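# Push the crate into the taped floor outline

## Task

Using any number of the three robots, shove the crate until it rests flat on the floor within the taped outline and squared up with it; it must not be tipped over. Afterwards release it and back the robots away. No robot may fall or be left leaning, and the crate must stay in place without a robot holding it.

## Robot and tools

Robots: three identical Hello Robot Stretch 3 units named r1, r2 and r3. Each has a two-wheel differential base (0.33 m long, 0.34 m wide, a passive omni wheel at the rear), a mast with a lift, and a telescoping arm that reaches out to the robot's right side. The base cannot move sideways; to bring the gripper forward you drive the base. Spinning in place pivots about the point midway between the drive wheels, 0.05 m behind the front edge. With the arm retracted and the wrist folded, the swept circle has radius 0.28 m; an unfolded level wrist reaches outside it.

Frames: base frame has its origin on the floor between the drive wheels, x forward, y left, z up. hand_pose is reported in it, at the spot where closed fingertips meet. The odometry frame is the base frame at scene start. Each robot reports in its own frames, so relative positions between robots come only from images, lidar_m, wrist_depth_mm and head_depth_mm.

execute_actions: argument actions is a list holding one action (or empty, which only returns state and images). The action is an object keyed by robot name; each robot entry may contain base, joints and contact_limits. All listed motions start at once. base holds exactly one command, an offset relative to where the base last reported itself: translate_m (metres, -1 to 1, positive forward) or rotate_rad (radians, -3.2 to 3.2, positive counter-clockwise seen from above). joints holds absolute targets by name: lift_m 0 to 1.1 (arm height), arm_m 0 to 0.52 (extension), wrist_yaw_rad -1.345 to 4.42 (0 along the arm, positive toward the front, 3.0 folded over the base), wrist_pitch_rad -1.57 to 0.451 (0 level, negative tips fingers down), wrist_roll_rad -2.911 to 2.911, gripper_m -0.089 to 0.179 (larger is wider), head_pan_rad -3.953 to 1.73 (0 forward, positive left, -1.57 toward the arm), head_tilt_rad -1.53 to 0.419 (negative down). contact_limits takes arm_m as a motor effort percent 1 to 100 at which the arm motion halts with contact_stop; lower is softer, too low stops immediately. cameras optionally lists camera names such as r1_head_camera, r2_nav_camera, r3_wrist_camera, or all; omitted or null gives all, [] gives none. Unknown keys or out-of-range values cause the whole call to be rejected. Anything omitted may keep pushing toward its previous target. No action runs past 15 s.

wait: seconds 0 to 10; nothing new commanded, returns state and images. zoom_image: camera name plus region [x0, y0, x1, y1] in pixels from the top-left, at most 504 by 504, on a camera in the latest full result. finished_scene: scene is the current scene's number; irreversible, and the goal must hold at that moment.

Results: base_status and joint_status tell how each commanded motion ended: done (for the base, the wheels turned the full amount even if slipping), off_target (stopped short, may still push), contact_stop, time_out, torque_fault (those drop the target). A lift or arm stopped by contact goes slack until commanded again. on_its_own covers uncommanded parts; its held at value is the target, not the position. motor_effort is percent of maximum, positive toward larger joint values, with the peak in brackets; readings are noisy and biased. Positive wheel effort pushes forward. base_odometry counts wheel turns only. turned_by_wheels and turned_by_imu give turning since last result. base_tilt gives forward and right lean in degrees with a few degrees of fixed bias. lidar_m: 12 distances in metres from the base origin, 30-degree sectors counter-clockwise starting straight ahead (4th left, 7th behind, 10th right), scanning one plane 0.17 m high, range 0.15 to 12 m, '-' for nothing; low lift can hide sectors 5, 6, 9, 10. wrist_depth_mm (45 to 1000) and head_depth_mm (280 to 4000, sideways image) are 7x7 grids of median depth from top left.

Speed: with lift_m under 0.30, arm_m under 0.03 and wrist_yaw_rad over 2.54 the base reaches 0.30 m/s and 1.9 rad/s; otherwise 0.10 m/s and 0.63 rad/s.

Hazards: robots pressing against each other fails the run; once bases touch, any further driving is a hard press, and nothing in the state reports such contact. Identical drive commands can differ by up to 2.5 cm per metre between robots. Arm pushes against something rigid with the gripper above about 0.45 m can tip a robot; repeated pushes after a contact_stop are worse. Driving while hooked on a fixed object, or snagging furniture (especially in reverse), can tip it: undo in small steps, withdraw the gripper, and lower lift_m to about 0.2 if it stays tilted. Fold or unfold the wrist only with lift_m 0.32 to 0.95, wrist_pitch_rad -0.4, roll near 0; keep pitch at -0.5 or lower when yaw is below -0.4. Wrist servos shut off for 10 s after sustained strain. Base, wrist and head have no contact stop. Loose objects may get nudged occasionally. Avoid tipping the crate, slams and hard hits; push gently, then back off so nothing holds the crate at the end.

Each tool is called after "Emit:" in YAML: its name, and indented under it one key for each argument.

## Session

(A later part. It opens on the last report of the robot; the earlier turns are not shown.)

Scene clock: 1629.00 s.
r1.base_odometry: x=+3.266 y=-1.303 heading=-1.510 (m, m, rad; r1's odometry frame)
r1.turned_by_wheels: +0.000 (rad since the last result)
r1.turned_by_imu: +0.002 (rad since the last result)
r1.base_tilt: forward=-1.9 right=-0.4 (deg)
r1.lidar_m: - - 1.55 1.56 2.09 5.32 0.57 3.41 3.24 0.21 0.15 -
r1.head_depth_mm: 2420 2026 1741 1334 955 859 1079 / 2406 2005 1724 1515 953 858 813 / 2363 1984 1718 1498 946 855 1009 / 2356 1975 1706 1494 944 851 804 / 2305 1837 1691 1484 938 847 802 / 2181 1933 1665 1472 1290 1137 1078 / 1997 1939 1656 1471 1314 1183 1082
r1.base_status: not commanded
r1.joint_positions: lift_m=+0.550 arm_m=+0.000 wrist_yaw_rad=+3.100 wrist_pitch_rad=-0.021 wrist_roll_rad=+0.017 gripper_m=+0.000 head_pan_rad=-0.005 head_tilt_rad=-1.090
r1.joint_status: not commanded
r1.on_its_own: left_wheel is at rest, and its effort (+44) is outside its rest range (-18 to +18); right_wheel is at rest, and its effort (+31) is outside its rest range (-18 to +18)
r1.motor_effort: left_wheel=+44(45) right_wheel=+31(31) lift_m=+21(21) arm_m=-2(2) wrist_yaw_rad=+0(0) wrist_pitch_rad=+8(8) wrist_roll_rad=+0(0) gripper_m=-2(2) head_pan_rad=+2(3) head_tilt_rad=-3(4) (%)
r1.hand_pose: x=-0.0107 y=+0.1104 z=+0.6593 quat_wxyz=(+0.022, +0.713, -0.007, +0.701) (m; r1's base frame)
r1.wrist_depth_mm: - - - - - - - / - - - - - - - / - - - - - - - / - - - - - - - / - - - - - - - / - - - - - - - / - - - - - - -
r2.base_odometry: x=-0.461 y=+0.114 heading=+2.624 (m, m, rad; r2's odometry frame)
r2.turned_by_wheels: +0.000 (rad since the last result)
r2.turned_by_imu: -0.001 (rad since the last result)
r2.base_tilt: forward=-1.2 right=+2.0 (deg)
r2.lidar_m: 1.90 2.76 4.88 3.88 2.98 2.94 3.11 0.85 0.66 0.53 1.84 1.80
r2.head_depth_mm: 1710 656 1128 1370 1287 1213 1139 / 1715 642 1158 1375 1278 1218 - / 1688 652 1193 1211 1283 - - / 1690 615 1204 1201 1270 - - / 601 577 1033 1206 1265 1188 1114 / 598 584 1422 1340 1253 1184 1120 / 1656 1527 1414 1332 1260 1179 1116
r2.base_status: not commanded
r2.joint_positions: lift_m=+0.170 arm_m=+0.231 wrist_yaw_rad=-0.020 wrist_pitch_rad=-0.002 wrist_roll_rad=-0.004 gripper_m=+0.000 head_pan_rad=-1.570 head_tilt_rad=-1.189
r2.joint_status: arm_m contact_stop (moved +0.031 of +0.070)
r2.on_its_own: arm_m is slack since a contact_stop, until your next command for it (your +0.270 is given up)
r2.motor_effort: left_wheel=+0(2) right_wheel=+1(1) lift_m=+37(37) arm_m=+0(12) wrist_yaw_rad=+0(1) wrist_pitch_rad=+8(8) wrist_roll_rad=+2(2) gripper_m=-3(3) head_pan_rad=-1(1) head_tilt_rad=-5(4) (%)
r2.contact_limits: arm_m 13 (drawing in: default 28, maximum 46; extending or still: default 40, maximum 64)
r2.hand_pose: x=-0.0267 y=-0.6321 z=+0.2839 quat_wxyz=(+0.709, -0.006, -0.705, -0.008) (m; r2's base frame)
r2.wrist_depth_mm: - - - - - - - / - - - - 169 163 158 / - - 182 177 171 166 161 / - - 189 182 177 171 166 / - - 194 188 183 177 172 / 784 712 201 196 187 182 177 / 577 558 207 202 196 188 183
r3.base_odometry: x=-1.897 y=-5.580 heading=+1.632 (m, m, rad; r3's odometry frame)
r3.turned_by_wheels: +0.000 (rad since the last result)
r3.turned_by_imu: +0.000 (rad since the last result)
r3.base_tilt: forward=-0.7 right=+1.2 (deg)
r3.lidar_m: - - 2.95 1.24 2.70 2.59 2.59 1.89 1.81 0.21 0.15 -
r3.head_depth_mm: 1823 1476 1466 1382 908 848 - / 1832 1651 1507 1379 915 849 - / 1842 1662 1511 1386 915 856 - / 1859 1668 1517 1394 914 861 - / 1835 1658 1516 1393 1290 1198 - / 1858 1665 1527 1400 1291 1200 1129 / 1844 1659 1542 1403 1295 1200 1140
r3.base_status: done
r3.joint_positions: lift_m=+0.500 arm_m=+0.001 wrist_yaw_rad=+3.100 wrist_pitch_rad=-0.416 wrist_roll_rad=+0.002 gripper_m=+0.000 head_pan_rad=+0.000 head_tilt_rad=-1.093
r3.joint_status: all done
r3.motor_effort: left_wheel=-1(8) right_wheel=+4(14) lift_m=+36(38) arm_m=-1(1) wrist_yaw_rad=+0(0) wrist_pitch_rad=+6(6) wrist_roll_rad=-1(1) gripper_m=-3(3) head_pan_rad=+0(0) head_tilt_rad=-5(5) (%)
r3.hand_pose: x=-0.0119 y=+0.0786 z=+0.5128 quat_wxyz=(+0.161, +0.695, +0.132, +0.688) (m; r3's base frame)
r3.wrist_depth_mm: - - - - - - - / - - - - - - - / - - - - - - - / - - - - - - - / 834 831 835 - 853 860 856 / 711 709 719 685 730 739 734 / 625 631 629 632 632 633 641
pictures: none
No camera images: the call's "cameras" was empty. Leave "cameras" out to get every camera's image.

Emit:
execute_actions:
  actions:
    - {"r1":{"base":{"translate_m":0.12}},"r2":{"joints":{"arm_m":0.32},"contact_limits":{"arm_m":55}},"r3":{"base":{"translate_m":0.10}}}
  cameras: []

Emit:
execute_actions:
  actions:
    - {"r2":{"joints":{"arm_m":0.22,"wrist_yaw_rad":-0.02}}}
  cameras: ["r2_head_camera","r3_head_camera","r1_head_camera"]

Scene clock: 1634.07 s.
r1.base_odometry: x=+3.273 y=-1.422 heading=-1.509 (m, m, rad; r1's odometry frame)
r1.turned_by_wheels: +0.001 (rad since the last result)
r1.turned_by_imu: -0.029 (rad since the last result)
r1.base_tilt: forward=-1.9 right=-0.4 (deg)
r1.lidar_m: - - 1.54 1.54 2.02 4.77 0.57 3.46 3.24 0.21 0.15 -
r1.head_depth_mm: 2420 2029 1748 1331 956 864 1085 / 2420 1994 1725 1526 952 859 815 / 2349 2008 1712 1502 948 853 1006 / 2326 1984 1691 1496 944 852 806 / 2349 1813 1677 1483 934 846 797 / 2241 1925 1676 1478 1296 1141 1081 / 2035 1934 1654 1461 1307 1182 1076
r1.base_status: translate_m off_target (by the wheels' count: +0.1196 of +0.1200)
r1.joint_positions: lift_m=+0.550 arm_m=+0.000 wrist_yaw_rad=+3.100 wrist_pitch_rad=-0.021 wrist_roll_rad=+0.017 gripper_m=+0.000 head_pan_rad=-0.005 head_tilt_rad=-1.090
r1.joint_status: not commanded
r1.on_its_own: left_wheel is at rest, and its effort (+45) is outside its rest range (-18 to +18); right_wheel is at rest, and its effort (+33) is outside its rest range (-18 to +18)
r1.motor_effort: left_wheel=+45(51) right_wheel=+33(67) lift_m=+21(21) arm_m=-2(2) wrist_yaw_rad=+0(1) wrist_pitch_rad=+8(8) wrist_roll_rad=+0(0) gripper_m=-3(3) head_pan_rad=+2(2) head_tilt_rad=-4(5) (%)
r1.hand_pose: x=-0.0107 y=+0.1104 z=+0.6593 quat_wxyz=(+0.022, +0.713, -0.007, +0.701) (m; r1's base frame)
r1.wrist_depth_mm: - - - - - - - / - - - - - - - / - - - - - - - / - - - - - - - / - - - - - - - / - - - - - - - / - - - - - - -
r2.base_odometry: x=-0.461 y=+0.114 heading=+2.624 (m, m, rad; r2's odometry frame)
r2.turned_by_wheels: +0.000 (rad since the last result)
r2.turned_by_imu: -0.011 (rad since the last result)
r2.base_tilt: forward=-1.2 right=+1.9 (deg)
r2.lidar_m: 1.90 2.72 4.88 3.94 3.00 2.94 3.09 0.84 0.66 0.54 1.85 1.80
r2.head_depth_mm: 1726 1094 1126 1363 1281 1211 1145 / 1710 637 1159 1370 1277 1218 - / 1700 646 1191 1234 1286 - - / 1681 620 1216 1205 1269 - - / 623 592 1047 1195 1264 1189 1112 / 560 575 1437 1341 1256 1182 1117 / 1652 1531 1425 1324 1250 1181 1116
r2.base_status: not commanded
r2.joint_positions: lift_m=+0.170 arm_m=+0.235 wrist_yaw_rad=-0.018 wrist_pitch_rad=+0.003 wrist_roll_rad=-0.004 gripper_m=+0.000 head_pan_rad=-1.570 head_tilt_rad=-1.189
r2.joint_status: arm_m contact_stop (moved +0.004 of +0.089)
r2.on_its_own: arm_m is slack since a contact_stop, until your next command for it (your +0.320 is given up)
r2.motor_effort: left_wheel=+1(23) right_wheel=-1(20) lift_m=+37(37) arm_m=+1(63) wrist_yaw_rad=-2(13) wrist_pitch_rad=+6(18) wrist_roll_rad=+2(2) gripper_m=-2(7) head_pan_rad=+0(0) head_tilt_rad=-5(4) (%)
r2.contact_limits: arm_m 55 (drawing in: default 28, maximum 46; extending or still: default 40, maximum 64)
r2.hand_pose: x=-0.0261 y=-0.6362 z=+0.2852 quat_wxyz=(+0.709, -0.007, -0.705, -0.006) (m; r2's base frame)
r2.wrist_depth_mm: - - - - - - - / - - - - 172 164 157 / - 193 185 178 172 166 161 / - 200 191 184 177 171 165 / - 974 197 190 182 177 170 / 801 677 204 197 186 182 175 / 588 550 210 202 196 187 180
r3.base_odometry: x=-1.903 y=-5.480 heading=+1.632 (m, m, rad; r3's odometry frame)
r3.turned_by_wheels: +0.000 (rad since the last result)
r3.turned_by_imu: -0.062 (rad since the last result)
r3.base_tilt: forward=-0.7 right=+1.2 (deg)
r3.lidar_m: - - 2.93 1.24 2.76 2.61 2.67 1.94 1.83 0.21 0.15 -
r3.head_depth_mm: 1802 1439 1452 1387 910 847 - / 1834 1654 1503 1380 915 848 - / 1840 1655 1507 1386 916 849 - / 1846 1663 1515 1384 917 852 - / 1860 1667 1523 1399 1292 1200 - / 1853 1682 1521 1404 1296 1196 1133 / 1866 1672 1522 1402 1299 1206 1128
r3.base_status: translate_m off_target (by the wheels' count: +0.0997 of +0.1000)
r3.joint_positions: lift_m=+0.500 arm_m=+0.001 wrist_yaw_rad=+3.100 wrist_pitch_rad=-0.418 wrist_roll_rad=+0.002 gripper_m=+0.000 head_pan_rad=+0.000 head_tilt_rad=-1.093
r3.joint_status: not commanded
r3.on_its_own: left_wheel is at rest, and its effort (+42) is outside its rest range (-18 to +18); right_wheel is at rest, and its effort (+41) is outside its rest range (-18 to +18)
r3.motor_effort: left_wheel=+42(53) right_wheel=+41(93) lift_m=+32(37) arm_m=-1(1) wrist_yaw_rad=+0(0) wrist_pitch_rad=+6(6) wrist_roll_rad=-1(1) gripper_m=-3(3) head_pan_rad=+0(0) head_tilt_rad=-4(4) (%)
r3.hand_pose: x=-0.0119 y=+0.0784 z=+0.5126 quat_wxyz=(+0.162, +0.695, +0.132, +0.688) (m; r3's base frame)
r3.wrist_depth_mm: - - - - - - - / - - - - - - - / - - - - - - - / - - - - - - - / 831 832 839 - 855 851 873 / 719 718 713 684 729 730 725 / 621 626 628 634 636 644 640
pictures: none
No camera images: the call's "cameras" was empty. Leave "cameras" out to get every camera's image.

not run: a stop came earlier in this reply.

Emit:
execute_actions:
  actions:
    - {"r1":{"base":{"translate_m":0.13}},"r2":{"joints":{"arm_m":0.32},"contact_limits":{"arm_m":100}},"r3":{"base":{"translate_m":0.12}}}
  cameras: []

Emit:
execute_actions:
  actions:
    - {"r2":{"joints":{"arm_m":0.22,"wrist_yaw_rad":-0.02}}}
  cameras: ["r2_head_camera","r3_head_camera","r1_head_camera"]

Scene clock: 1639.27 s.
r1.base_odometry: x=+3.281 y=-1.552 heading=-1.508 (m, m, rad; r1's odometry frame)
r1.turned_by_wheels: +0.001 (rad since the last result)
r1.turned_by_imu: -0.140 (rad since the last result)
r1.base_tilt: forward=-2.0 right=-0.4 (deg)
r1.lidar_m: - - 1.47 1.47 1.76 3.29 0.49 0.49 3.30 0.21 0.15 -
r1.head_depth_mm: 2422 2019 1725 1328 951 863 1084 / 2393 1993 1725 1505 955 858 814 / 2406 2000 1707 1510 949 853 1003 / 2338 1959 1696 1494 940 849 802 / 2317 1951 1692 1481 938 847 799 / 2324 1783 1671 1469 1294 1144 1080 / 2222 1938 1659 1464 1313 1184 1080
r1.base_status: translate_m off_target (by the wheels' count: +0.1296 of +0.1300)
r1.joint_positions: lift_m=+0.550 arm_m=+0.000 wrist_yaw_rad=+3.100 wrist_pitch_rad=-0.021 wrist_roll_rad=+0.017 gripper_m=+0.000 head_pan_rad=-0.005 head_tilt_rad=-1.090
r1.joint_status: not commanded
r1.on_its_own: left_wheel is at rest, and its effort (+50) is outside its rest range (-18 to +18); right_wheel is at rest, and its effort (+48) is outside its rest range (-18 to +18)
r1.motor_effort: left_wheel=+50(52) right_wheel=+48(56) lift_m=+22(21) arm_m=-2(2) wrist_yaw_rad=+0(0) wrist_pitch_rad=+8(8) wrist_roll_rad=+0(0) gripper_m=-3(2) head_pan_rad=+2(3) head_tilt_rad=-3(4) (%)
r1.hand_pose: x=-0.0107 y=+0.1104 z=+0.6593 quat_wxyz=(+0.022, +0.713, -0.007, +0.701) (m; r1's base frame)
r1.wrist_depth_mm: - - - - - - - / - - - - - - - / - - - - - - - / - - - - - - - / - - - - - - - / - - - - - - - / - - - - - - -
r2.base_odometry: x=-0.461 y=+0.114 heading=+2.624 (m, m, rad; r2's odometry frame)
r2.turned_by_wheels: +0.000 (rad since the last result)
r2.turned_by_imu: +0.028 (rad since the last result)
r2.base_tilt: forward=-4.3 right=-2.8 (deg)
r2.lidar_m: 1.93 2.83 2.71 1.89 1.79 1.82 2.38 0.79 0.69 0.62 1.85 1.82
r2.head_depth_mm: 1888 1202 1137 1378 1299 1205 1121 / 1882 1182 1191 1393 1298 1212 - / 1872 1151 1240 1394 1308 - - / 1877 1168 1260 1249 1319 - - / 1886 1001 1297 1273 1302 1203 1118 / 692 688 1535 1408 1294 1209 1129 / 1794 1672 1544 1413 1306 1209 1124
r2.base_status: not commanded
r2.joint_positions: lift_m=+0.170 arm_m=+0.316 wrist_yaw_rad=-0.007 wrist_pitch_rad=-0.240 wrist_roll_rad=-0.004 gripper_m=+0.000 head_pan_rad=-1.570 head_tilt_rad=-1.189
r2.joint_status: all done
r2.on_its_own: base_tilt is 5.7 degrees off its reading at the scene's start (forward=-1.1 right=+1.9); arm_m is at rest, and its effort (+53) is outside its rest range (-14 to +14); wrist_pitch_rad is at rest, and its effort (+96) is outside its rest range (-20 to +32)
r2.motor_effort: left_wheel=-5(8) right_wheel=+1(1) lift_m=+37(37) arm_m=+53(71) wrist_yaw_rad=-10(25) wrist_pitch_rad=+96(95) wrist_roll_rad=+2(2) gripper_m=-8(10) head_pan_rad=-1(0) head_tilt_rad=-5(5) (%)
r2.contact_limits: arm_m 64 (drawing in: default 28, maximum 46; extending or still: default 40, maximum 64)
r2.hand_pose: x=-0.0233 y=-0.7044 z=+0.2243 quat_wxyz=(+0.703, +0.082, -0.701, -0.087) (m; r2's base frame)
r2.wrist_depth_mm: - - - - - - - / - - - 299 147 133 121 / - 197 177 162 148 137 127 / - 215 190 171 157 144 133 / - 840 206 186 167 153 142 / 709 656 225 200 175 163 150 / 557 533 239 215 195 173 158
r3.base_odometry: x=-1.911 y=-5.361 heading=+1.632 (m, m, rad; r3's odometry frame)
r3.turned_by_wheels: +0.000 (rad since the last result)
r3.turned_by_imu: -0.138 (rad since the last result)
r3.base_tilt: forward=-0.7 right=+1.2 (deg)
r3.lidar_m: - - 2.90 1.25 1.24 2.65 2.65 2.10 1.86 0.21 0.15 -
r3.head_depth_mm: 1742 1372 1454 1376 906 845 - / 1239 1448 1451 1396 911 847 - / 1844 1666 1510 1388 916 852 - / 1854 1652 1501 1387 915 850 - / 1830 1671 1521 1391 1270 1203 - / 1870 1684 1515 1402 1284 1201 1133 / 1866 1683 1525 1396 1299 1202 1136
r3.base_status: translate_m off_target (by the wheels' count: +0.1197 of +0.1200)
r3.joint_positions: lift_m=+0.500 arm_m=+0.001 wrist_yaw_rad=+3.100 wrist_pitch_rad=-0.418 wrist_roll_rad=+0.002 gripper_m=+0.000 head_pan_rad=+0.000 head_tilt_rad=-1.093
r3.joint_status: not commanded
r3.on_its_own: left_wheel is at rest, and its effort (+30) is outside its rest range (-18 to +18); right_wheel is at rest, and its effort (+56) is outside its rest range (-18 to +18)
r3.motor_effort: left_wheel=+30(51) right_wheel=+56(59) lift_m=+32(32) arm_m=-1(1) wrist_yaw_rad=+0(0) wrist_pitch_rad=+6(6) wrist_roll_rad=-1(2) gripper_m=-3(3) head_pan_rad=+0(0) head_tilt_rad=-6(6) (%)
r3.hand_pose: x=-0.0119 y=+0.0784 z=+0.5126 quat_wxyz=(+0.162, +0.695, +0.132, +0.688) (m; r3's base frame)
r3.wrist_depth_mm: - - - - - - - / - - - - - - - / - - - - - - - / - - - - - - - / 830 840 825 - 846 849 861 / 719 710 717 687 724 732 735 / 621 621 630 631 628 642 638
pictures: none
No camera images: the call's "cameras" was empty. Leave "cameras" out to get every camera's image.

Scene clock: 1642.07 s.
r1.base_odometry: x=+3.281 y=-1.552 heading=-1.508 (m, m, rad; r1's odometry frame)
r1.turned_by_wheels: +0.000 (rad since the last result)
r1.turned_by_imu: +0.001 (rad since the last result)
r1.base_tilt: forward=-2.0 right=-0.4 (deg)
r1.lidar_m: - - 1.47 1.47 1.75 3.30 0.61 0.62 3.29 0.21 0.15 -
r1.head_depth_mm: 2414 2022 1731 1326 957 861 1082 / 2420 1988 1714 1506 952 861 815 / 2372 1988 1714 1493 947 854 1009 / 2355 1984 1704 1490 939 847 804 / 2286 1952 1689 1484 940 845 794 / 2288 1796 1681 1474 1305 1138 1083 / 2213 1919 1672 1463 1307 1181 1081
r1.base_status: not commanded
r1.joint_positions: lift_m=+0.550 arm_m=+0.000 wrist_yaw_rad=+3.100 wrist_pitch_rad=-0.021 wrist_roll_rad=+0.017 gripper_m=+0.000 head_pan_rad=-0.005 head_tilt_rad=-1.090
r1.joint_status: not commanded
r1.on_its_own: left_wheel is at rest, and its effort (+50) is outside its rest range (-18 to +18); right_wheel is at rest, and its effort (+48) is outside its rest range (-18 to +18)
r1.motor_effort: left_wheel=+50(51) right_wheel=+48(48) lift_m=+21(21) arm_m=-2(1) wrist_yaw_rad=+0(0) wrist_pitch_rad=+8(8) wrist_roll_rad=+0(0) gripper_m=-2(3) head_pan_rad=+2(2) head_tilt_rad=-3(4) (%)
r1.hand_pose: x=-0.0107 y=+0.1104 z=+0.6593 quat_wxyz=(+0.022, +0.713, -0.007, +0.701) (m; r1's base frame)
r1.wrist_depth_mm: - - - - - - - / - - - - - - - / - - - - - - - / - - - - - - - / - - - - - - - / - - - - - - - / - - - - - - -
r2.base_odometry: x=-0.461 y=+0.114 heading=+2.624 (m, m, rad; r2's odometry frame)
r2.turned_by_wheels: +0.000 (rad since the last result)
r2.turned_by_imu: -0.022 (rad since the last result)
r2.base_tilt: forward=-0.9 right=+2.0 (deg)
r2.lidar_m: 1.90 2.75 4.85 3.90 2.99 2.94 3.11 0.78 0.67 0.61 1.85 1.80
r2.head_depth_mm: 1712 1121 1101 1365 1285 1211 1147 / 1698 1081 1162 1359 1278 1216 - / 1201 1073 1239 1348 1284 - - / 1194 1088 1231 1218 1277 - - / 645 623 1230 1211 1265 1187 1114 / 579 606 1424 1329 1252 1184 1120 / 619 1503 1419 1331 1244 1178 1112
r2.base_status: not commanded
r2.joint_positions: lift_m=+0.170 arm_m=+0.220 wrist_yaw_rad=-0.020 wrist_pitch_rad=+0.001 wrist_roll_rad=-0.004 gripper_m=+0.000 head_pan_rad=-1.570 head_tilt_rad=-1.190
r2.joint_status: all done
r2.motor_effort: left_wheel=+0(37) right_wheel=+0(23) lift_m=+37(37) arm_m=-5(36) wrist_yaw_rad=+0(17) wrist_pitch_rad=+7(92) wrist_roll_rad=+2(2) gripper_m=-3(8) head_pan_rad=+0(1) head_tilt_rad=-4(6) (%)
r2.hand_pose: x=-0.0265 y=-0.6215 z=+0.2847 quat_wxyz=(+0.709, -0.007, -0.705, -0.007) (m; r2's base frame)
r2.wrist_depth_mm: - - - - - - - / - - - - - 201 185 / - - 252 231 215 199 186 / 167 - 259 240 220 205 192 / 167 - 270 247 226 212 197 / 167 763 281 255 229 217 202 / 166 560 287 265 246 223 208
r3.base_odometry: x=-1.911 y=-5.361 heading=+1.632 (m, m, rad; r3's odometry frame)
r3.turned_by_wheels: +0.000 (rad since the last result)
r3.turned_by_imu: +0.000 (rad since the last result)
r3.base_tilt: forward=-0.7 right=+1.2 (deg)
r3.lidar_m: - - 2.89 1.25 1.23 2.65 2.66 2.10 1.86 0.21 0.15 -
r3.head_depth_mm: 1228 1388 1449 1373 913 847 - / 1756 1445 1453 1383 914 850 - / 1839 1658 1511 1390 914 853 - / 1843 1666 1511 1384 914 855 - / 1842 1673 1513 1400 1277 1204 - / 1868 1683 1528 1388 1293 1202 1134 / 1862 1677 1527 1400 1298 1204 1135
r3.base_status: not commanded
r3.joint_positions: lift_m=+0.500 arm_m=+0.001 wrist_yaw_rad=+3.100 wrist_pitch_rad=-0.418 wrist_roll_rad=+0.002 gripper_m=+0.000 head_pan_rad=+0.000 head_tilt_rad=-1.093
r3.joint_status: not commanded
r3.on_its_own: left_wheel is at rest, and its effort (+30) is outside its rest range (-18 to +18); right_wheel is at rest, and its effort (+57) is outside its rest range (-18 to +18)
r3.motor_effort: left_wheel=+30(30) right_wheel=+57(57) lift_m=+32(32) arm_m=-1(1) wrist_yaw_rad=+0(0) wrist_pitch_rad=+6(6) wrist_roll_rad=-1(1) gripper_m=-3(3) head_pan_rad=+0(0) head_tilt_rad=-5(5) (%)
r3.hand_pose: x=-0.0119 y=+0.0784 z=+0.5126 quat_wxyz=(+0.162, +0.695, +0.132, +0.688) (m; r3's base frame)
r3.wrist_depth_mm: - - - - - - - / - - - - - - - / - - - - - - - / - - - - - - - / 826 832 849 - 854 870 871 / 709 719 718 678 724 736 729 / 625 625 632 630 629 645 640
pictures: r1_head_camera (sideways: a quarter turn clockwise sets it upright), r2_head_camera (sideways: a quarter turn clockwise sets it upright), r3_head_camera (sideways: a quarter turn clockwise sets it upright)
Images, in order (width x height): r1_head_camera 896x504, r2_head_camera 896x504, r3_head_camera 896x504.

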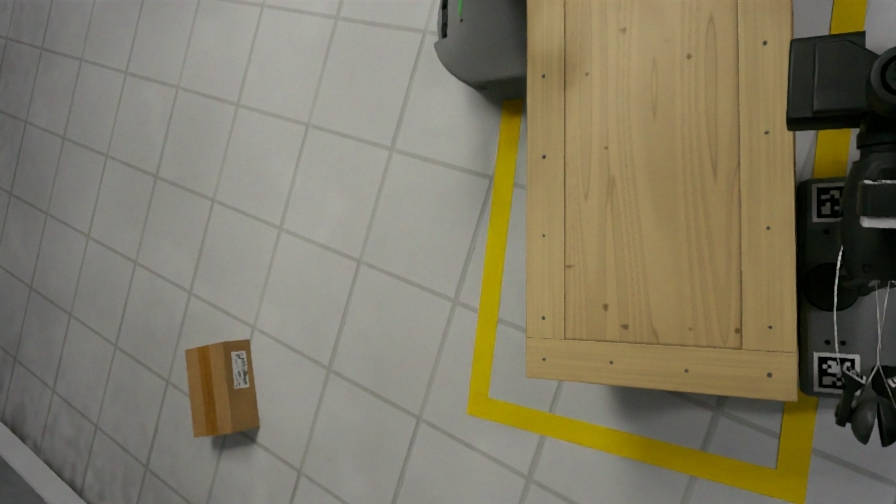

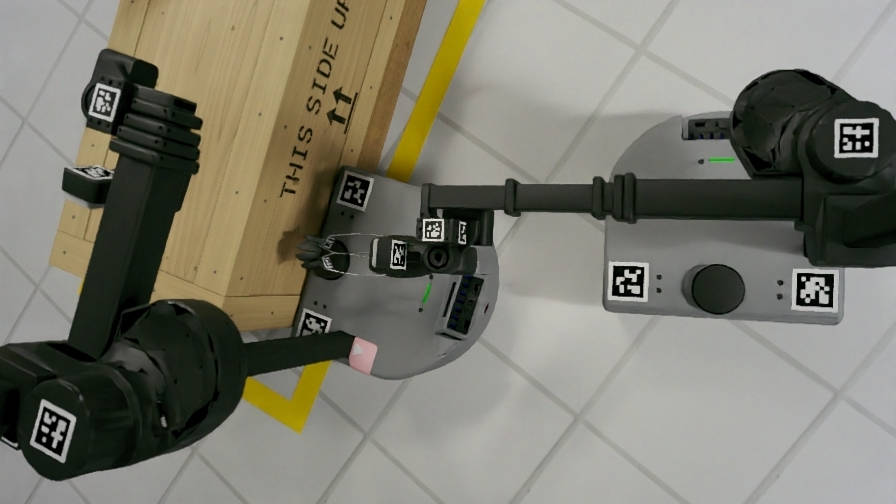

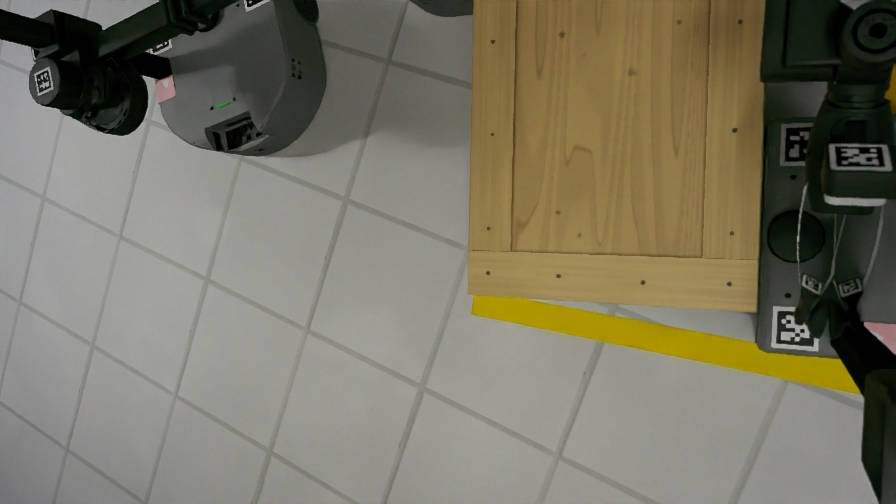

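Emit:
execute_actions:
  actions:
    - {"r2":{"joints":{"arm_m":0.18},"base":{"rotate_rad":-0.2}}}
  cameras: []

Emit:
execute_actions:
  actions:
    - {"r2":{"base":{"translate_m":0.15}}}
  cameras: ["r2_head_camera","r2_wrist_camera"]

Scene clock: 1646.53 s.
r1.base_odometry: x=+3.281 y=-1.552 heading=-1.508 (m, m, rad; r1's odometry frame)
r1.turned_by_wheels: +0.000 (rad since the last result)
r1.turned_by_imu: +0.001 (rad since the last result)
r1.base_tilt: forward=-2.1 right=-0.5 (deg)
r1.lidar_m: - - 1.47 1.47 1.75 3.27 0.61 0.62 3.28 0.21 0.15 -
r1.head_depth_mm: 2413 2028 1745 1323 963 866 1078 / 2412 1999 1730 1515 953 858 814 / 2368 1995 1723 1503 947 854 1006 / 2356 1984 1697 1496 943 852 805 / 2350 1957 1690 1487 940 844 795 / 2337 1781 1685 1477 1299 1145 1082 / 2218 1923 1660 1457 1313 1179 1078
r1.base_status: not commanded
r1.joint_positions: lift_m=+0.550 arm_m=+0.000 wrist_yaw_rad=+3.100 wrist_pitch_rad=-0.021 wrist_roll_rad=+0.017 gripper_m=+0.000 head_pan_rad=-0.005 head_tilt_rad=-1.090
r1.joint_status: not commanded
r1.on_its_own: left_wheel is at rest, and its effort (+51) is outside its rest range (-18 to +18); right_wheel is at rest, and its effort (+48) is outside its rest range (-18 to +18)
r1.motor_effort: left_wheel=+51(50) right_wheel=+48(48) lift_m=+21(21) arm_m=-1(2) wrist_yaw_rad=-1(0) wrist_pitch_rad=+8(8) wrist_roll_rad=+0(0) gripper_m=-3(2) head_pan_rad=+2(2) head_tilt_rad=-4(5) (%)
r1.hand_pose: x=-0.0107 y=+0.1104 z=+0.6593 quat_wxyz=(+0.022, +0.713, -0.007, +0.701) (m; r1's base frame)
r1.wrist_depth_mm: - - - - - - - / - - - - - - - / - - - - - - - / - - - - - - - / - - - - - - - / - - - - - - - / - - - - - - -
r2.base_odometry: x=-0.461 y=+0.114 heading=+2.424 (m, m, rad; r2's odometry frame)
r2.turned_by_wheels: -0.200 (rad since the last result)
r2.turned_by_imu: -0.204 (rad since the last result)
r2.base_tilt: forward=-1.3 right=+2.0 (deg)
r2.lidar_m: 1.82 2.28 4.69 4.84 3.18 2.94 2.96 2.15 0.69 0.61 0.61 1.80
r2.head_depth_mm: 1727 1126 1203 1373 1286 1208 1146 / 1700 1117 1224 1368 1280 1219 - / 1693 1107 1246 1373 1283 - - / 1189 1069 1227 1312 1280 - - / 1167 1073 1228 1197 1264 1193 1114 / 1650 657 1215 1197 1259 1180 1120 / 635 599 1396 1325 1251 1178 1120
r2.base_status: done
r2.joint_positions: lift_m=+0.170 arm_m=+0.180 wrist_yaw_rad=-0.020 wrist_pitch_rad=+0.001 wrist_roll_rad=-0.004 gripper_m=+0.000 head_pan_rad=-1.570 head_tilt_rad=-1.190
r2.joint_status: all done
r2.motor_effort: left_wheel=+2(10) right_wheel=-2(5) lift_m=+37(37) arm_m=-5(4) wrist_yaw_rad=+0(0) wrist_pitch_rad=+7(7) wrist_roll_rad=+2(2) gripper_m=-2(2) head_pan_rad=+0(0) head_tilt_rad=-4(5) (%)
r2.hand_pose: x=-0.0265 y=-0.5816 z=+0.2847 quat_wxyz=(+0.709, -0.007, -0.705, -0.007) (m; r2's base frame)
r2.wrist_depth_mm: - - - - - - 636 / - - - - - - 234 / 271 264 257 252 246 240 235 / 277 271 267 260 254 250 243 / 288 282 275 267 261 257 250 / 296 289 283 279 267 264 258 / 307 298 289 284 281 271 266
r3.base_odometry: x=-1.911 y=-5.361 heading=+1.632 (m, m, rad; r3's odometry frame)
r3.turned_by_wheels: +0.000 (rad since the last result)
r3.turned_by_imu: +0.000 (rad since the last result)
r3.base_tilt: forward=-0.7 right=+1.2 (deg)
r3.lidar_m: - - 2.89 1.25 1.23 2.65 2.66 2.10 1.86 0.21 0.15 -
r3.head_depth_mm: 1233 1386 1438 1385 907 846 - / 1255 1465 1466 1395 910 850 - / 1856 1647 1510 1388 912 850 - / 1837 1652 1509 1390 916 852 - / 1850 1652 1523 1386 1269 1196 - / 1855 1662 1519 1406 1296 1201 1127 / 1877 1674 1537 1405 1288 1204 1136
r3.base_status: not commanded
r3.joint_positions: lift_m=+0.500 arm_m=+0.001 wrist_yaw_rad=+3.100 wrist_pitch_rad=-0.418 wrist_roll_rad=+0.002 gripper_m=+0.000 head_pan_rad=+0.000 head_tilt_rad=-1.093
r3.joint_status: not commanded
r3.on_its_own: left_wheel is at rest, and its effort (+30) is outside its rest range (-18 to +18); right_wheel is at rest, and its effort (+56) is outside its rest range (-18 to +18)
r3.motor_effort: left_wheel=+30(29) right_wheel=+56(56) lift_m=+32(32) arm_m=-1(1) wrist_yaw_rad=+0(0) wrist_pitch_rad=+6(6) wrist_roll_rad=-1(1) gripper_m=-3(3) head_pan_rad=+0(0) head_tilt_rad=-5(5) (%)
r3.hand_pose: x=-0.0119 y=+0.0784 z=+0.5126 quat_wxyz=(+0.162, +0.695, +0.132, +0.688) (m; r3's base frame)
r3.wrist_depth_mm: - - - - - - - / - - - - - - - / - - - - - - - / - - - - - - - / 823 845 833 - 854 860 859 / 720 715 720 679 723 733 732 / 620 631 625 634 634 630 642
pictures: none
No camera images: the call's "cameras" was empty. Leave "cameras" out to get every camera's image.

Scene clock: 1649.23 s.
r1.base_odometry: x=+3.281 y=-1.552 heading=-1.508 (m, m, rad; r1's odometry frame)
r1.turned_by_wheels: +0.000 (rad since the last result)
r1.turned_by_imu: +0.001 (rad since the last result)
r1.base_tilt: forward=-2.1 right=-0.3 (deg)
r1.lidar_m: - - 1.47 1.47 1.76 3.27 0.60 3.75 3.30 0.21 0.15 -
r1.head_depth_mm: 2447 2021 1743 1329 958 863 1078 / 2398 2008 1717 1511 954 858 813 / 2385 2000 1714 1488 950 854 1010 / 2345 1971 1685 1494 940 849 803 / 2332 1958 1684 1485 937 846 797 / 2317 1793 1669 1474 1290 1139 1081 / 2226 1940 1661 1467 1309 1176 1074
r1.base_status: not commanded
r1.joint_positions: lift_m=+0.550 arm_m=+0.000 wrist_yaw_rad=+3.100 wrist_pitch_rad=-0.021 wrist_roll_rad=+0.017 gripper_m=+0.000 head_pan_rad=-0.005 head_tilt_rad=-1.090
r1.joint_status: not commanded
r1.on_its_own: left_wheel is at rest, and its effort (+50) is outside its rest range (-18 to +18); right_wheel is at rest, and its effort (+48) is outside its rest range (-18 to +18)
r1.motor_effort: left_wheel=+50(50) right_wheel=+48(48) lift_m=+21(21) arm_m=-1(2) wrist_yaw_rad=-1(0) wrist_pitch_rad=+8(8) wrist_roll_rad=+0(0) gripper_m=-2(2) head_pan_rad=+2(1) head_tilt_rad=-4(3) (%)
r1.hand_pose: x=-0.0107 y=+0.1104 z=+0.6593 quat_wxyz=(+0.022, +0.713, -0.007, +0.701) (m; r1's base frame)
r1.wrist_depth_mm: - - - - - - - / - - - - - - - / - - - - - - - / - - - - - - - / - - - - - - - / - - - - - - - / - - - - - - -
r2.base_odometry: x=-0.574 y=+0.213 heading=+2.424 (m, m, rad; r2's odometry frame)
r2.turned_by_wheels: +0.000 (rad since the last result)
r2.turned_by_imu: -0.001 (rad since the last result)
r2.base_tilt: forward=-1.2 right=+1.8 (deg)
r2.lidar_m: 1.68 2.10 4.32 4.88 3.34 3.06 3.08 0.91 0.70 0.56 1.81 1.66
r2.head_depth_mm: 1717 1108 1221 1374 1287 1210 1147 / 1710 1074 1237 1366 1279 1219 - / 1683 1074 1232 1232 1287 - - / 1190 622 1226 1216 1285 - - / 627 595 1188 1207 1266 1188 1116 / 568 610 1435 1334 1257 1182 1119 / 1643 1525 1424 1335 1253 1180 1118
r2.base_status: done
r2.joint_positions: lift_m=+0.170 arm_m=+0.180 wrist_yaw_rad=-0.020 wrist_pitch_rad=+0.001 wrist_roll_rad=-0.004 gripper_m=+0.000 head_pan_rad=-1.570 head_tilt_rad=-1.190
r2.joint_status: not commanded
r2.motor_effort: left_wheel=+2(9) right_wheel=-2(2) lift_m=+37(37) arm_m=-4(5) wrist_yaw_rad=+0(0) wrist_pitch_rad=+7(7) wrist_roll_rad=+2(2) gripper_m=-3(3) head_pan_rad=+0(0) head_tilt_rad=-4(5) (%)
r2.hand_pose: x=-0.0265 y=-0.5816 z=+0.2847 quat_wxyz=(+0.709, -0.007, -0.705, -0.007) (m; r2's base frame)
r2.wrist_depth_mm: 139 - - - - - - / 138 - - - - - - / 139 - 266 261 255 249 245 / 142 - 276 270 263 258 253 / 146 180 285 277 272 266 261 / 151 177 294 289 277 275 269 / 156 175 298 290 277 279 275
r3.base_odometry: x=-1.911 y=-5.361 heading=+1.632 (m, m, rad; r3's odometry frame)
r3.turned_by_wheels: +0.000 (rad since the last result)
r3.turned_by_imu: +0.000 (rad since the last result)
r3.base_tilt: forward=-0.7 right=+1.2 (deg)
r3.lidar_m: - - 2.89 1.25 1.24 2.65 2.66 2.09 1.86 0.21 0.15 -
r3.head_depth_mm: 1804 1462 1455 1379 910 846 - / 1834 1654 1506 1380 910 845 - / 1832 1659 1505 1386 915 847 - / 1854 1662 1518 1389 916 852 - / 1853 1673 1525 1400 1279 1202 - / 1861 1658 1517 1403 1296 1206 1132 / 1858 1673 1532 1407 1300 1206 1137
r3.base_status: not commanded
r3.joint_positions: lift_m=+0.500 arm_m=+0.001 wrist_yaw_rad=+3.100 wrist_pitch_rad=-0.418 wrist_roll_rad=+0.002 gripper_m=+0.000 head_pan_rad=+0.000 head_tilt_rad=-1.093
r3.joint_status: not commanded
r3.on_its_own: left_wheel is at rest, and its effort (+29) is outside its rest range (-18 to +18); right_wheel is at rest, and its effort (+57) is outside its rest range (-18 to +18)
r3.motor_effort: left_wheel=+29(29) right_wheel=+57(56) lift_m=+32(32) arm_m=-1(1) wrist_yaw_rad=+0(0) wrist_pitch_rad=+6(6) wrist_roll_rad=-1(1) gripper_m=-3(3) head_pan_rad=+0(0) head_tilt_rad=-4(5) (%)
r3.hand_pose: x=-0.0119 y=+0.0784 z=+0.5126 quat_wxyz=(+0.162, +0.695, +0.132, +0.688) (m; r3's base frame)
r3.wrist_depth_mm: - - - - - - - / - - - - - - - / - - - - - - - / - - - - - - - / 823 851 832 - 853 852 868 / 715 714 715 686 727 730 729 / 625 632 629 627 632 628 644
pictures: r2_head_camera (sideways: a quarter turn clockwise sets it upright), r2_wrist_camera
Images, in order (width x height): r2_head_camera 896x504, r2_wrist_camera 644x364.

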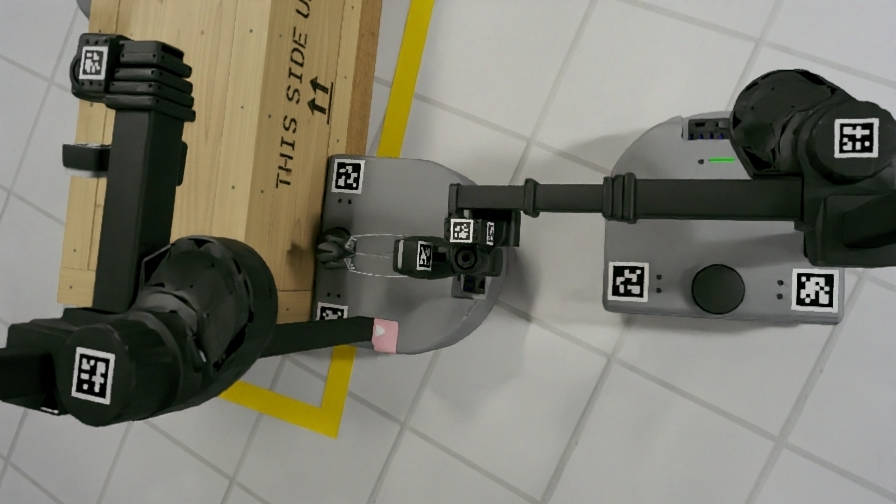

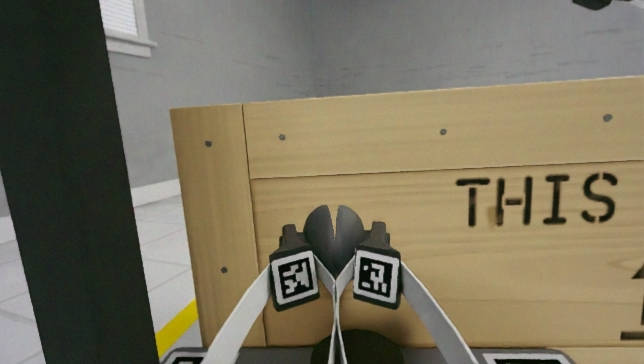

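Emit:
execute_actions:
  actions:
    - {"r2":{"base":{"translate_m":0.025},"joints":{"arm_m":0.26}}}
  cameras: []

Emit:
execute_actions:
  actions:
    - {"r1":{"base":{"translate_m":0.13}},"r2":{"joints":{"arm_m":0.335},"contact_limits":{"arm_m":100}},"r3":{"base":{"translate_m":0.12}}}
  cameras: []

Emit:
execute_actions:
  actions:
    - {"r2":{"joints":{"arm_m":0.25,"wrist_yaw_rad":-0.02}}}
  cameras: ["r2_head_camera","r3_head_camera","r1_head_camera"]

Scene clock: 1653.73 s.
r1.base_odometry: x=+3.281 y=-1.552 heading=-1.508 (m, m, rad; r1's odometry frame)
r1.turned_by_wheels: +0.000 (rad since the last result)
r1.turned_by_imu: +0.001 (rad since the last result)
r1.base_tilt: forward=-2.0 right=-0.4 (deg)
r1.lidar_m: - - 1.47 1.47 1.76 3.29 0.60 3.72 3.30 0.21 0.15 -
r1.head_depth_mm: 2400 2046 1726 1326 955 863 1084 / 2418 2000 1724 1515 948 857 811 / 2360 1985 1706 1513 944 854 1003 / 2347 1961 1690 1486 941 849 806 / 2335 1959 1683 1470 938 847 803 / 2312 1792 1676 1480 1293 1138 1078 / 2225 1916 1668 1461 1307 1178 1082
r1.base_status: not commanded
r1.joint_positions: lift_m=+0.550 arm_m=+0.000 wrist_yaw_rad=+3.100 wrist_pitch_rad=-0.021 wrist_roll_rad=+0.017 gripper_m=+0.000 head_pan_rad=-0.005 head_tilt_rad=-1.090
r1.joint_status: not commanded
r1.on_its_own: left_wheel is at rest, and its effort (+51) is outside its rest range (-18 to +18); right_wheel is at rest, and its effort (+48) is outside its rest range (-18 to +18)
r1.motor_effort: left_wheel=+51(51) right_wheel=+48(48) lift_m=+21(21) arm_m=-1(1) wrist_yaw_rad=+0(0) wrist_pitch_rad=+8(8) wrist_roll_rad=+0(0) gripper_m=-3(2) head_pan_rad=+2(2) head_tilt_rad=-4(3) (%)
r1.hand_pose: x=-0.0107 y=+0.1104 z=+0.6593 quat_wxyz=(+0.022, +0.713, -0.007, +0.701) (m; r1's base frame)
r1.wrist_depth_mm: - - - - - - - / - - - - - - - / - - - - - - - / - - - - - - - / - - - - - - - / - - - - - - - / - - - - - - -
r2.base_odometry: x=-0.593 y=+0.230 heading=+2.424 (m, m, rad; r2's odometry frame)
r2.turned_by_wheels: +0.000 (rad since the last result)
r2.turned_by_imu: -0.001 (rad since the last result)
r2.base_tilt: forward=-1.1 right=+1.9 (deg)
r2.lidar_m: 1.66 2.08 4.29 4.87 3.36 3.08 3.11 0.92 0.70 0.56 1.78 1.64
r2.head_depth_mm: 1721 1086 1218 1374 1286 1216 1143 / 1713 1079 1246 1367 1285 1217 - / 1684 1072 1236 1223 1288 - - / 1187 611 1240 1219 1280 - - / 568 592 1225 1304 1262 1193 1119 / 1627 1506 1428 1339 1258 1186 1121 / 1635 1529 1424 1332 1248 1178 1112
r2.base_status: done
r2.joint_positions: lift_m=+0.170 arm_m=+0.260 wrist_yaw_rad=-0.020 wrist_pitch_rad=+0.001 wrist_roll_rad=-0.004 gripper_m=+0.000 head_pan_rad=-1.570 head_tilt_rad=-1.190
r2.joint_status: all done
r2.motor_effort: left_wheel=+2(10) right_wheel=-1(4) lift_m=+37(37) arm_m=+6(7) wrist_yaw_rad=+0(0) wrist_pitch_rad=+7(7) wrist_roll_rad=+2(2) gripper_m=-2(2) head_pan_rad=-1(0) head_tilt_rad=-4(5) (%)
r2.hand_pose: x=-0.0265 y=-0.6608 z=+0.2847 quat_wxyz=(+0.709, -0.007, -0.705, -0.007) (m; r2's base frame)
r2.wrist_depth_mm: - - - - - - - / - - - - - 175 171 / - - 189 185 181 176 173 / - - 194 190 186 182 179 / - - 200 196 192 189 184 / 784 766 207 205 197 194 190 / 313 573 213 210 205 200 196
r3.base_odometry: x=-1.911 y=-5.361 heading=+1.632 (m, m, rad; r3's odometry frame)
r3.turned_by_wheels: +0.000 (rad since the last result)
r3.turned_by_imu: +0.000 (rad since the last result)
r3.base_tilt: forward=-0.7 right=+1.2 (deg)
r3.lidar_m: - - 2.90 1.25 1.24 2.65 2.65 2.10 1.86 0.21 0.15 -
r3.head_depth_mm: 1802 1459 1470 1384 915 845 - / 1831 1659 1500 1383 912 845 - / 1843 1665 1510 1387 916 847 - / 1849 1667 1507 1392 915 849 - / 1849 1664 1510 1391 1276 1195 - / 1843 1677 1522 1400 1291 1201 1132 / 1851 1670 1532 1407 1297 1204 1136
r3.base_status: not commanded
r3.joint_positions: lift_m=+0.500 arm_m=+0.001 wrist_yaw_rad=+3.100 wrist_pitch_rad=-0.418 wrist_roll_rad=+0.002 gripper_m=+0.000 head_pan_rad=+0.000 head_tilt_rad=-1.093
r3.joint_status: not commanded
r3.on_its_own: left_wheel is at rest, and its effort (+30) is outside its rest range (-18 to +18); right_wheel is at rest, and its effort (+56) is outside its rest range (-18 to +18)
r3.motor_effort: left_wheel=+30(30) right_wheel=+56(56) lift_m=+32(32) arm_m=-1(1) wrist_yaw_rad=+0(0) wrist_pitch_rad=+6(6) wrist_roll_rad=-1(1) gripper_m=-3(3) head_pan_rad=+0(1) head_tilt_rad=-5(4) (%)
r3.hand_pose: x=-0.0119 y=+0.0784 z=+0.5126 quat_wxyz=(+0.162, +0.695, +0.132, +0.688) (m; r3's base frame)
r3.wrist_depth_mm: - - - - - - - / - - - - - - - / - - - - - - - / - - - - - - - / 836 840 837 - 853 862 879 / 715 717 723 684 723 730 733 / 619 626 631 628 635 631 635
pictures: none
No camera images: the call's "cameras" was empty. Leave "cameras" out to get every camera's image.

Scene clock: 1656.90 s.
r1.base_odometry: x=+3.290 y=-1.681 heading=-1.508 (m, m, rad; r1's odometry frame)
r1.turned_by_wheels: +0.001 (rad since the last result)
r1.turned_by_imu: -0.046 (rad since the last result)
r1.base_tilt: forward=-2.0 right=-0.3 (deg)
r1.lidar_m: - - 1.45 1.46 1.69 2.97 0.62 3.83 3.31 0.21 0.15 -
r1.head_depth_mm: 2427 2015 1739 1333 960 862 1082 / 2404 2012 1714 1501 948 863 808 / 2400 1991 1699 1505 951 859 1005 / 2343 1958 1699 1504 938 848 803 / 2319 1939 1688 1487 937 846 801 / 2293 1954 1681 1468 1291 1142 1074 / 2265 1912 1682 1458 1310 1184 1078
r1.base_status: translate_m off_target (by the wheels' count: +0.1296 of +0.1300)
r1.joint_positions: lift_m=+0.550 arm_m=+0.000 wrist_yaw_rad=+3.100 wrist_pitch_rad=-0.021 wrist_roll_rad=+0.017 gripper_m=+0.000 head_pan_rad=-0.005 head_tilt_rad=-1.090
r1.joint_status: not commanded
r1.on_its_own: left_wheel is at rest, and its effort (+47) is outside its rest range (-18 to +18); right_wheel is at rest, and its effort (+34) is outside its rest range (-18 to +18)
r1.motor_effort: left_wheel=+47(54) right_wheel=+34(58) lift_m=+21(21) arm_m=-1(1) wrist_yaw_rad=-1(1) wrist_pitch_rad=+8(8) wrist_roll_rad=+0(0) gripper_m=-2(2) head_pan_rad=+2(2) head_tilt_rad=-3(4) (%)
r1.hand_pose: x=-0.0107 y=+0.1104 z=+0.6593 quat_wxyz=(+0.022, +0.713, -0.007, +0.701) (m; r1's base frame)
r1.wrist_depth_mm: - - - - - - - / - - - - - - - / - - - - - - - / - - - - - - - / - - - - - - - / - - - - - - - / - - - - - - -
r2.base_odometry: x=-0.593 y=+0.230 heading=+2.424 (m, m, rad; r2's odometry frame)
r2.turned_by_wheels: +0.000 (rad since the last result)
r2.turned_by_imu: -0.006 (rad since the last result)
r2.base_tilt: forward=-1.1 right=+1.8 (deg)
r2.lidar_m: 1.66 2.06 4.23 4.85 3.34 3.07 3.11 0.90 0.70 0.58 1.80 1.64
r2.head_depth_mm: 1723 1108 1212 1371 1282 1215 1146 / 1695 1080 1244 1365 1276 1218 - / 1196 1080 1234 1320 1282 - - / 1191 622 1240 1212 1281 - - / 605 602 1221 1245 1264 1188 1119 / 577 1489 1429 1336 1254 1181 1117 / 1648 1540 1420 1328 1244 1182 1115
r2.base_status: not commanded
r2.joint_positions: lift_m=+0.170 arm_m=+0.279 wrist_yaw_rad=-0.010 wrist_pitch_rad=+0.006 wrist_roll_rad=-0.004 gripper_m=+0.000 head_pan_rad=-1.570 head_tilt_rad=-1.190
r2.joint_status: arm_m contact_stop (moved +0.020 of +0.075)
r2.on_its_own: arm_m is slack since a contact_stop, until your next command for it (your +0.335 is given up)
r2.motor_effort: left_wheel=+3(30) right_wheel=-2(19) lift_m=+37(37) arm_m=+1(74) wrist_yaw_rad=-9(14) wrist_pitch_rad=+5(32) wrist_roll_rad=+2(2) gripper_m=-3(7) head_pan_rad=+0(0) head_tilt_rad=-3(5) (%)
r2.contact_limits: arm_m 64 (drawing in: default 28, maximum 46; extending or still: default 40, maximum 64)
r2.hand_pose: x=-0.0240 y=-0.6807 z=+0.2859 quat_wxyz=(+0.709, -0.005, -0.705, -0.002) (m; r2's base frame)
r2.wrist_depth_mm: - - - - - - - / - - - - - 163 156 / - 192 184 177 170 164 159 / - - 189 182 175 169 164 / - - 195 - 181 175 169 / 800 728 202 195 185 181 174 / 586 555 207 201 194 185 179
r3.base_odometry: x=-1.918 y=-5.241 heading=+1.633 (m, m, rad; r3's odometry frame)
r3.turned_by_wheels: +0.001 (rad since the last result)
r3.turned_by_imu: -0.047 (rad since the last result)
r3.base_tilt: forward=-0.7 right=+1.2 (deg)
r3.lidar_m: - - 2.89 1.33 1.24 2.66 2.67 2.17 1.87 0.21 0.15 -
r3.head_depth_mm: 1252 1448 1477 1378 910 845 - / 1838 1642 1507 1385 913 849 - / 1827 1647 1514 1394 910 848 - / 1845 1661 1523 1391 913 853 - / 1875 1672 1524 1388 1268 1188 - / 1843 1681 1515 1396 1292 1207 1133 / 1855 1667 1524 1409 1298 1211 1134
r3.base_status: translate_m off_target (by the wheels' count: +0.1197 of +0.1200)
r3.joint_positions: lift_m=+0.500 arm_m=+0.001 wrist_yaw_rad=+3.100 wrist_pitch_rad=-0.418 wrist_roll_rad=+0.002 gripper_m=+0.000 head_pan_rad=+0.000 head_tilt_rad=-1.093
r3.joint_status: not commanded
r3.on_its_own: left_wheel is at rest, and its effort (+44) is outside its rest range (-18 to +18); right_wheel is at rest, and its effort (+25) is outside its rest range (-18 to +18)
r3.motor_effort: left_wheel=+44(53) right_wheel=+25(76) lift_m=+32(32) arm_m=-1(1) wrist_yaw_rad=+0(0) wrist_pitch_rad=+6(6) wrist_roll_rad=-1(1) gripper_m=-3(3) head_pan_rad=+0(0) head_tilt_rad=-5(4) (%)
r3.hand_pose: x=-0.0118 y=+0.0783 z=+0.5126 quat_wxyz=(+0.162, +0.695, +0.132, +0.688) (m; r3's base frame)
r3.wrist_depth_mm: - - - - - - - / - - - - - - - / - - - - - - - / - - - - - - - / 829 840 845 - 860 857 868 / 715 715 715 687 730 738 740 / 628 624 629 627 639 634 639
pictures: none
No camera images: the call's "cameras" was empty. Leave "cameras" out to get every camera's image.

not run: a stop came earlier in this reply.


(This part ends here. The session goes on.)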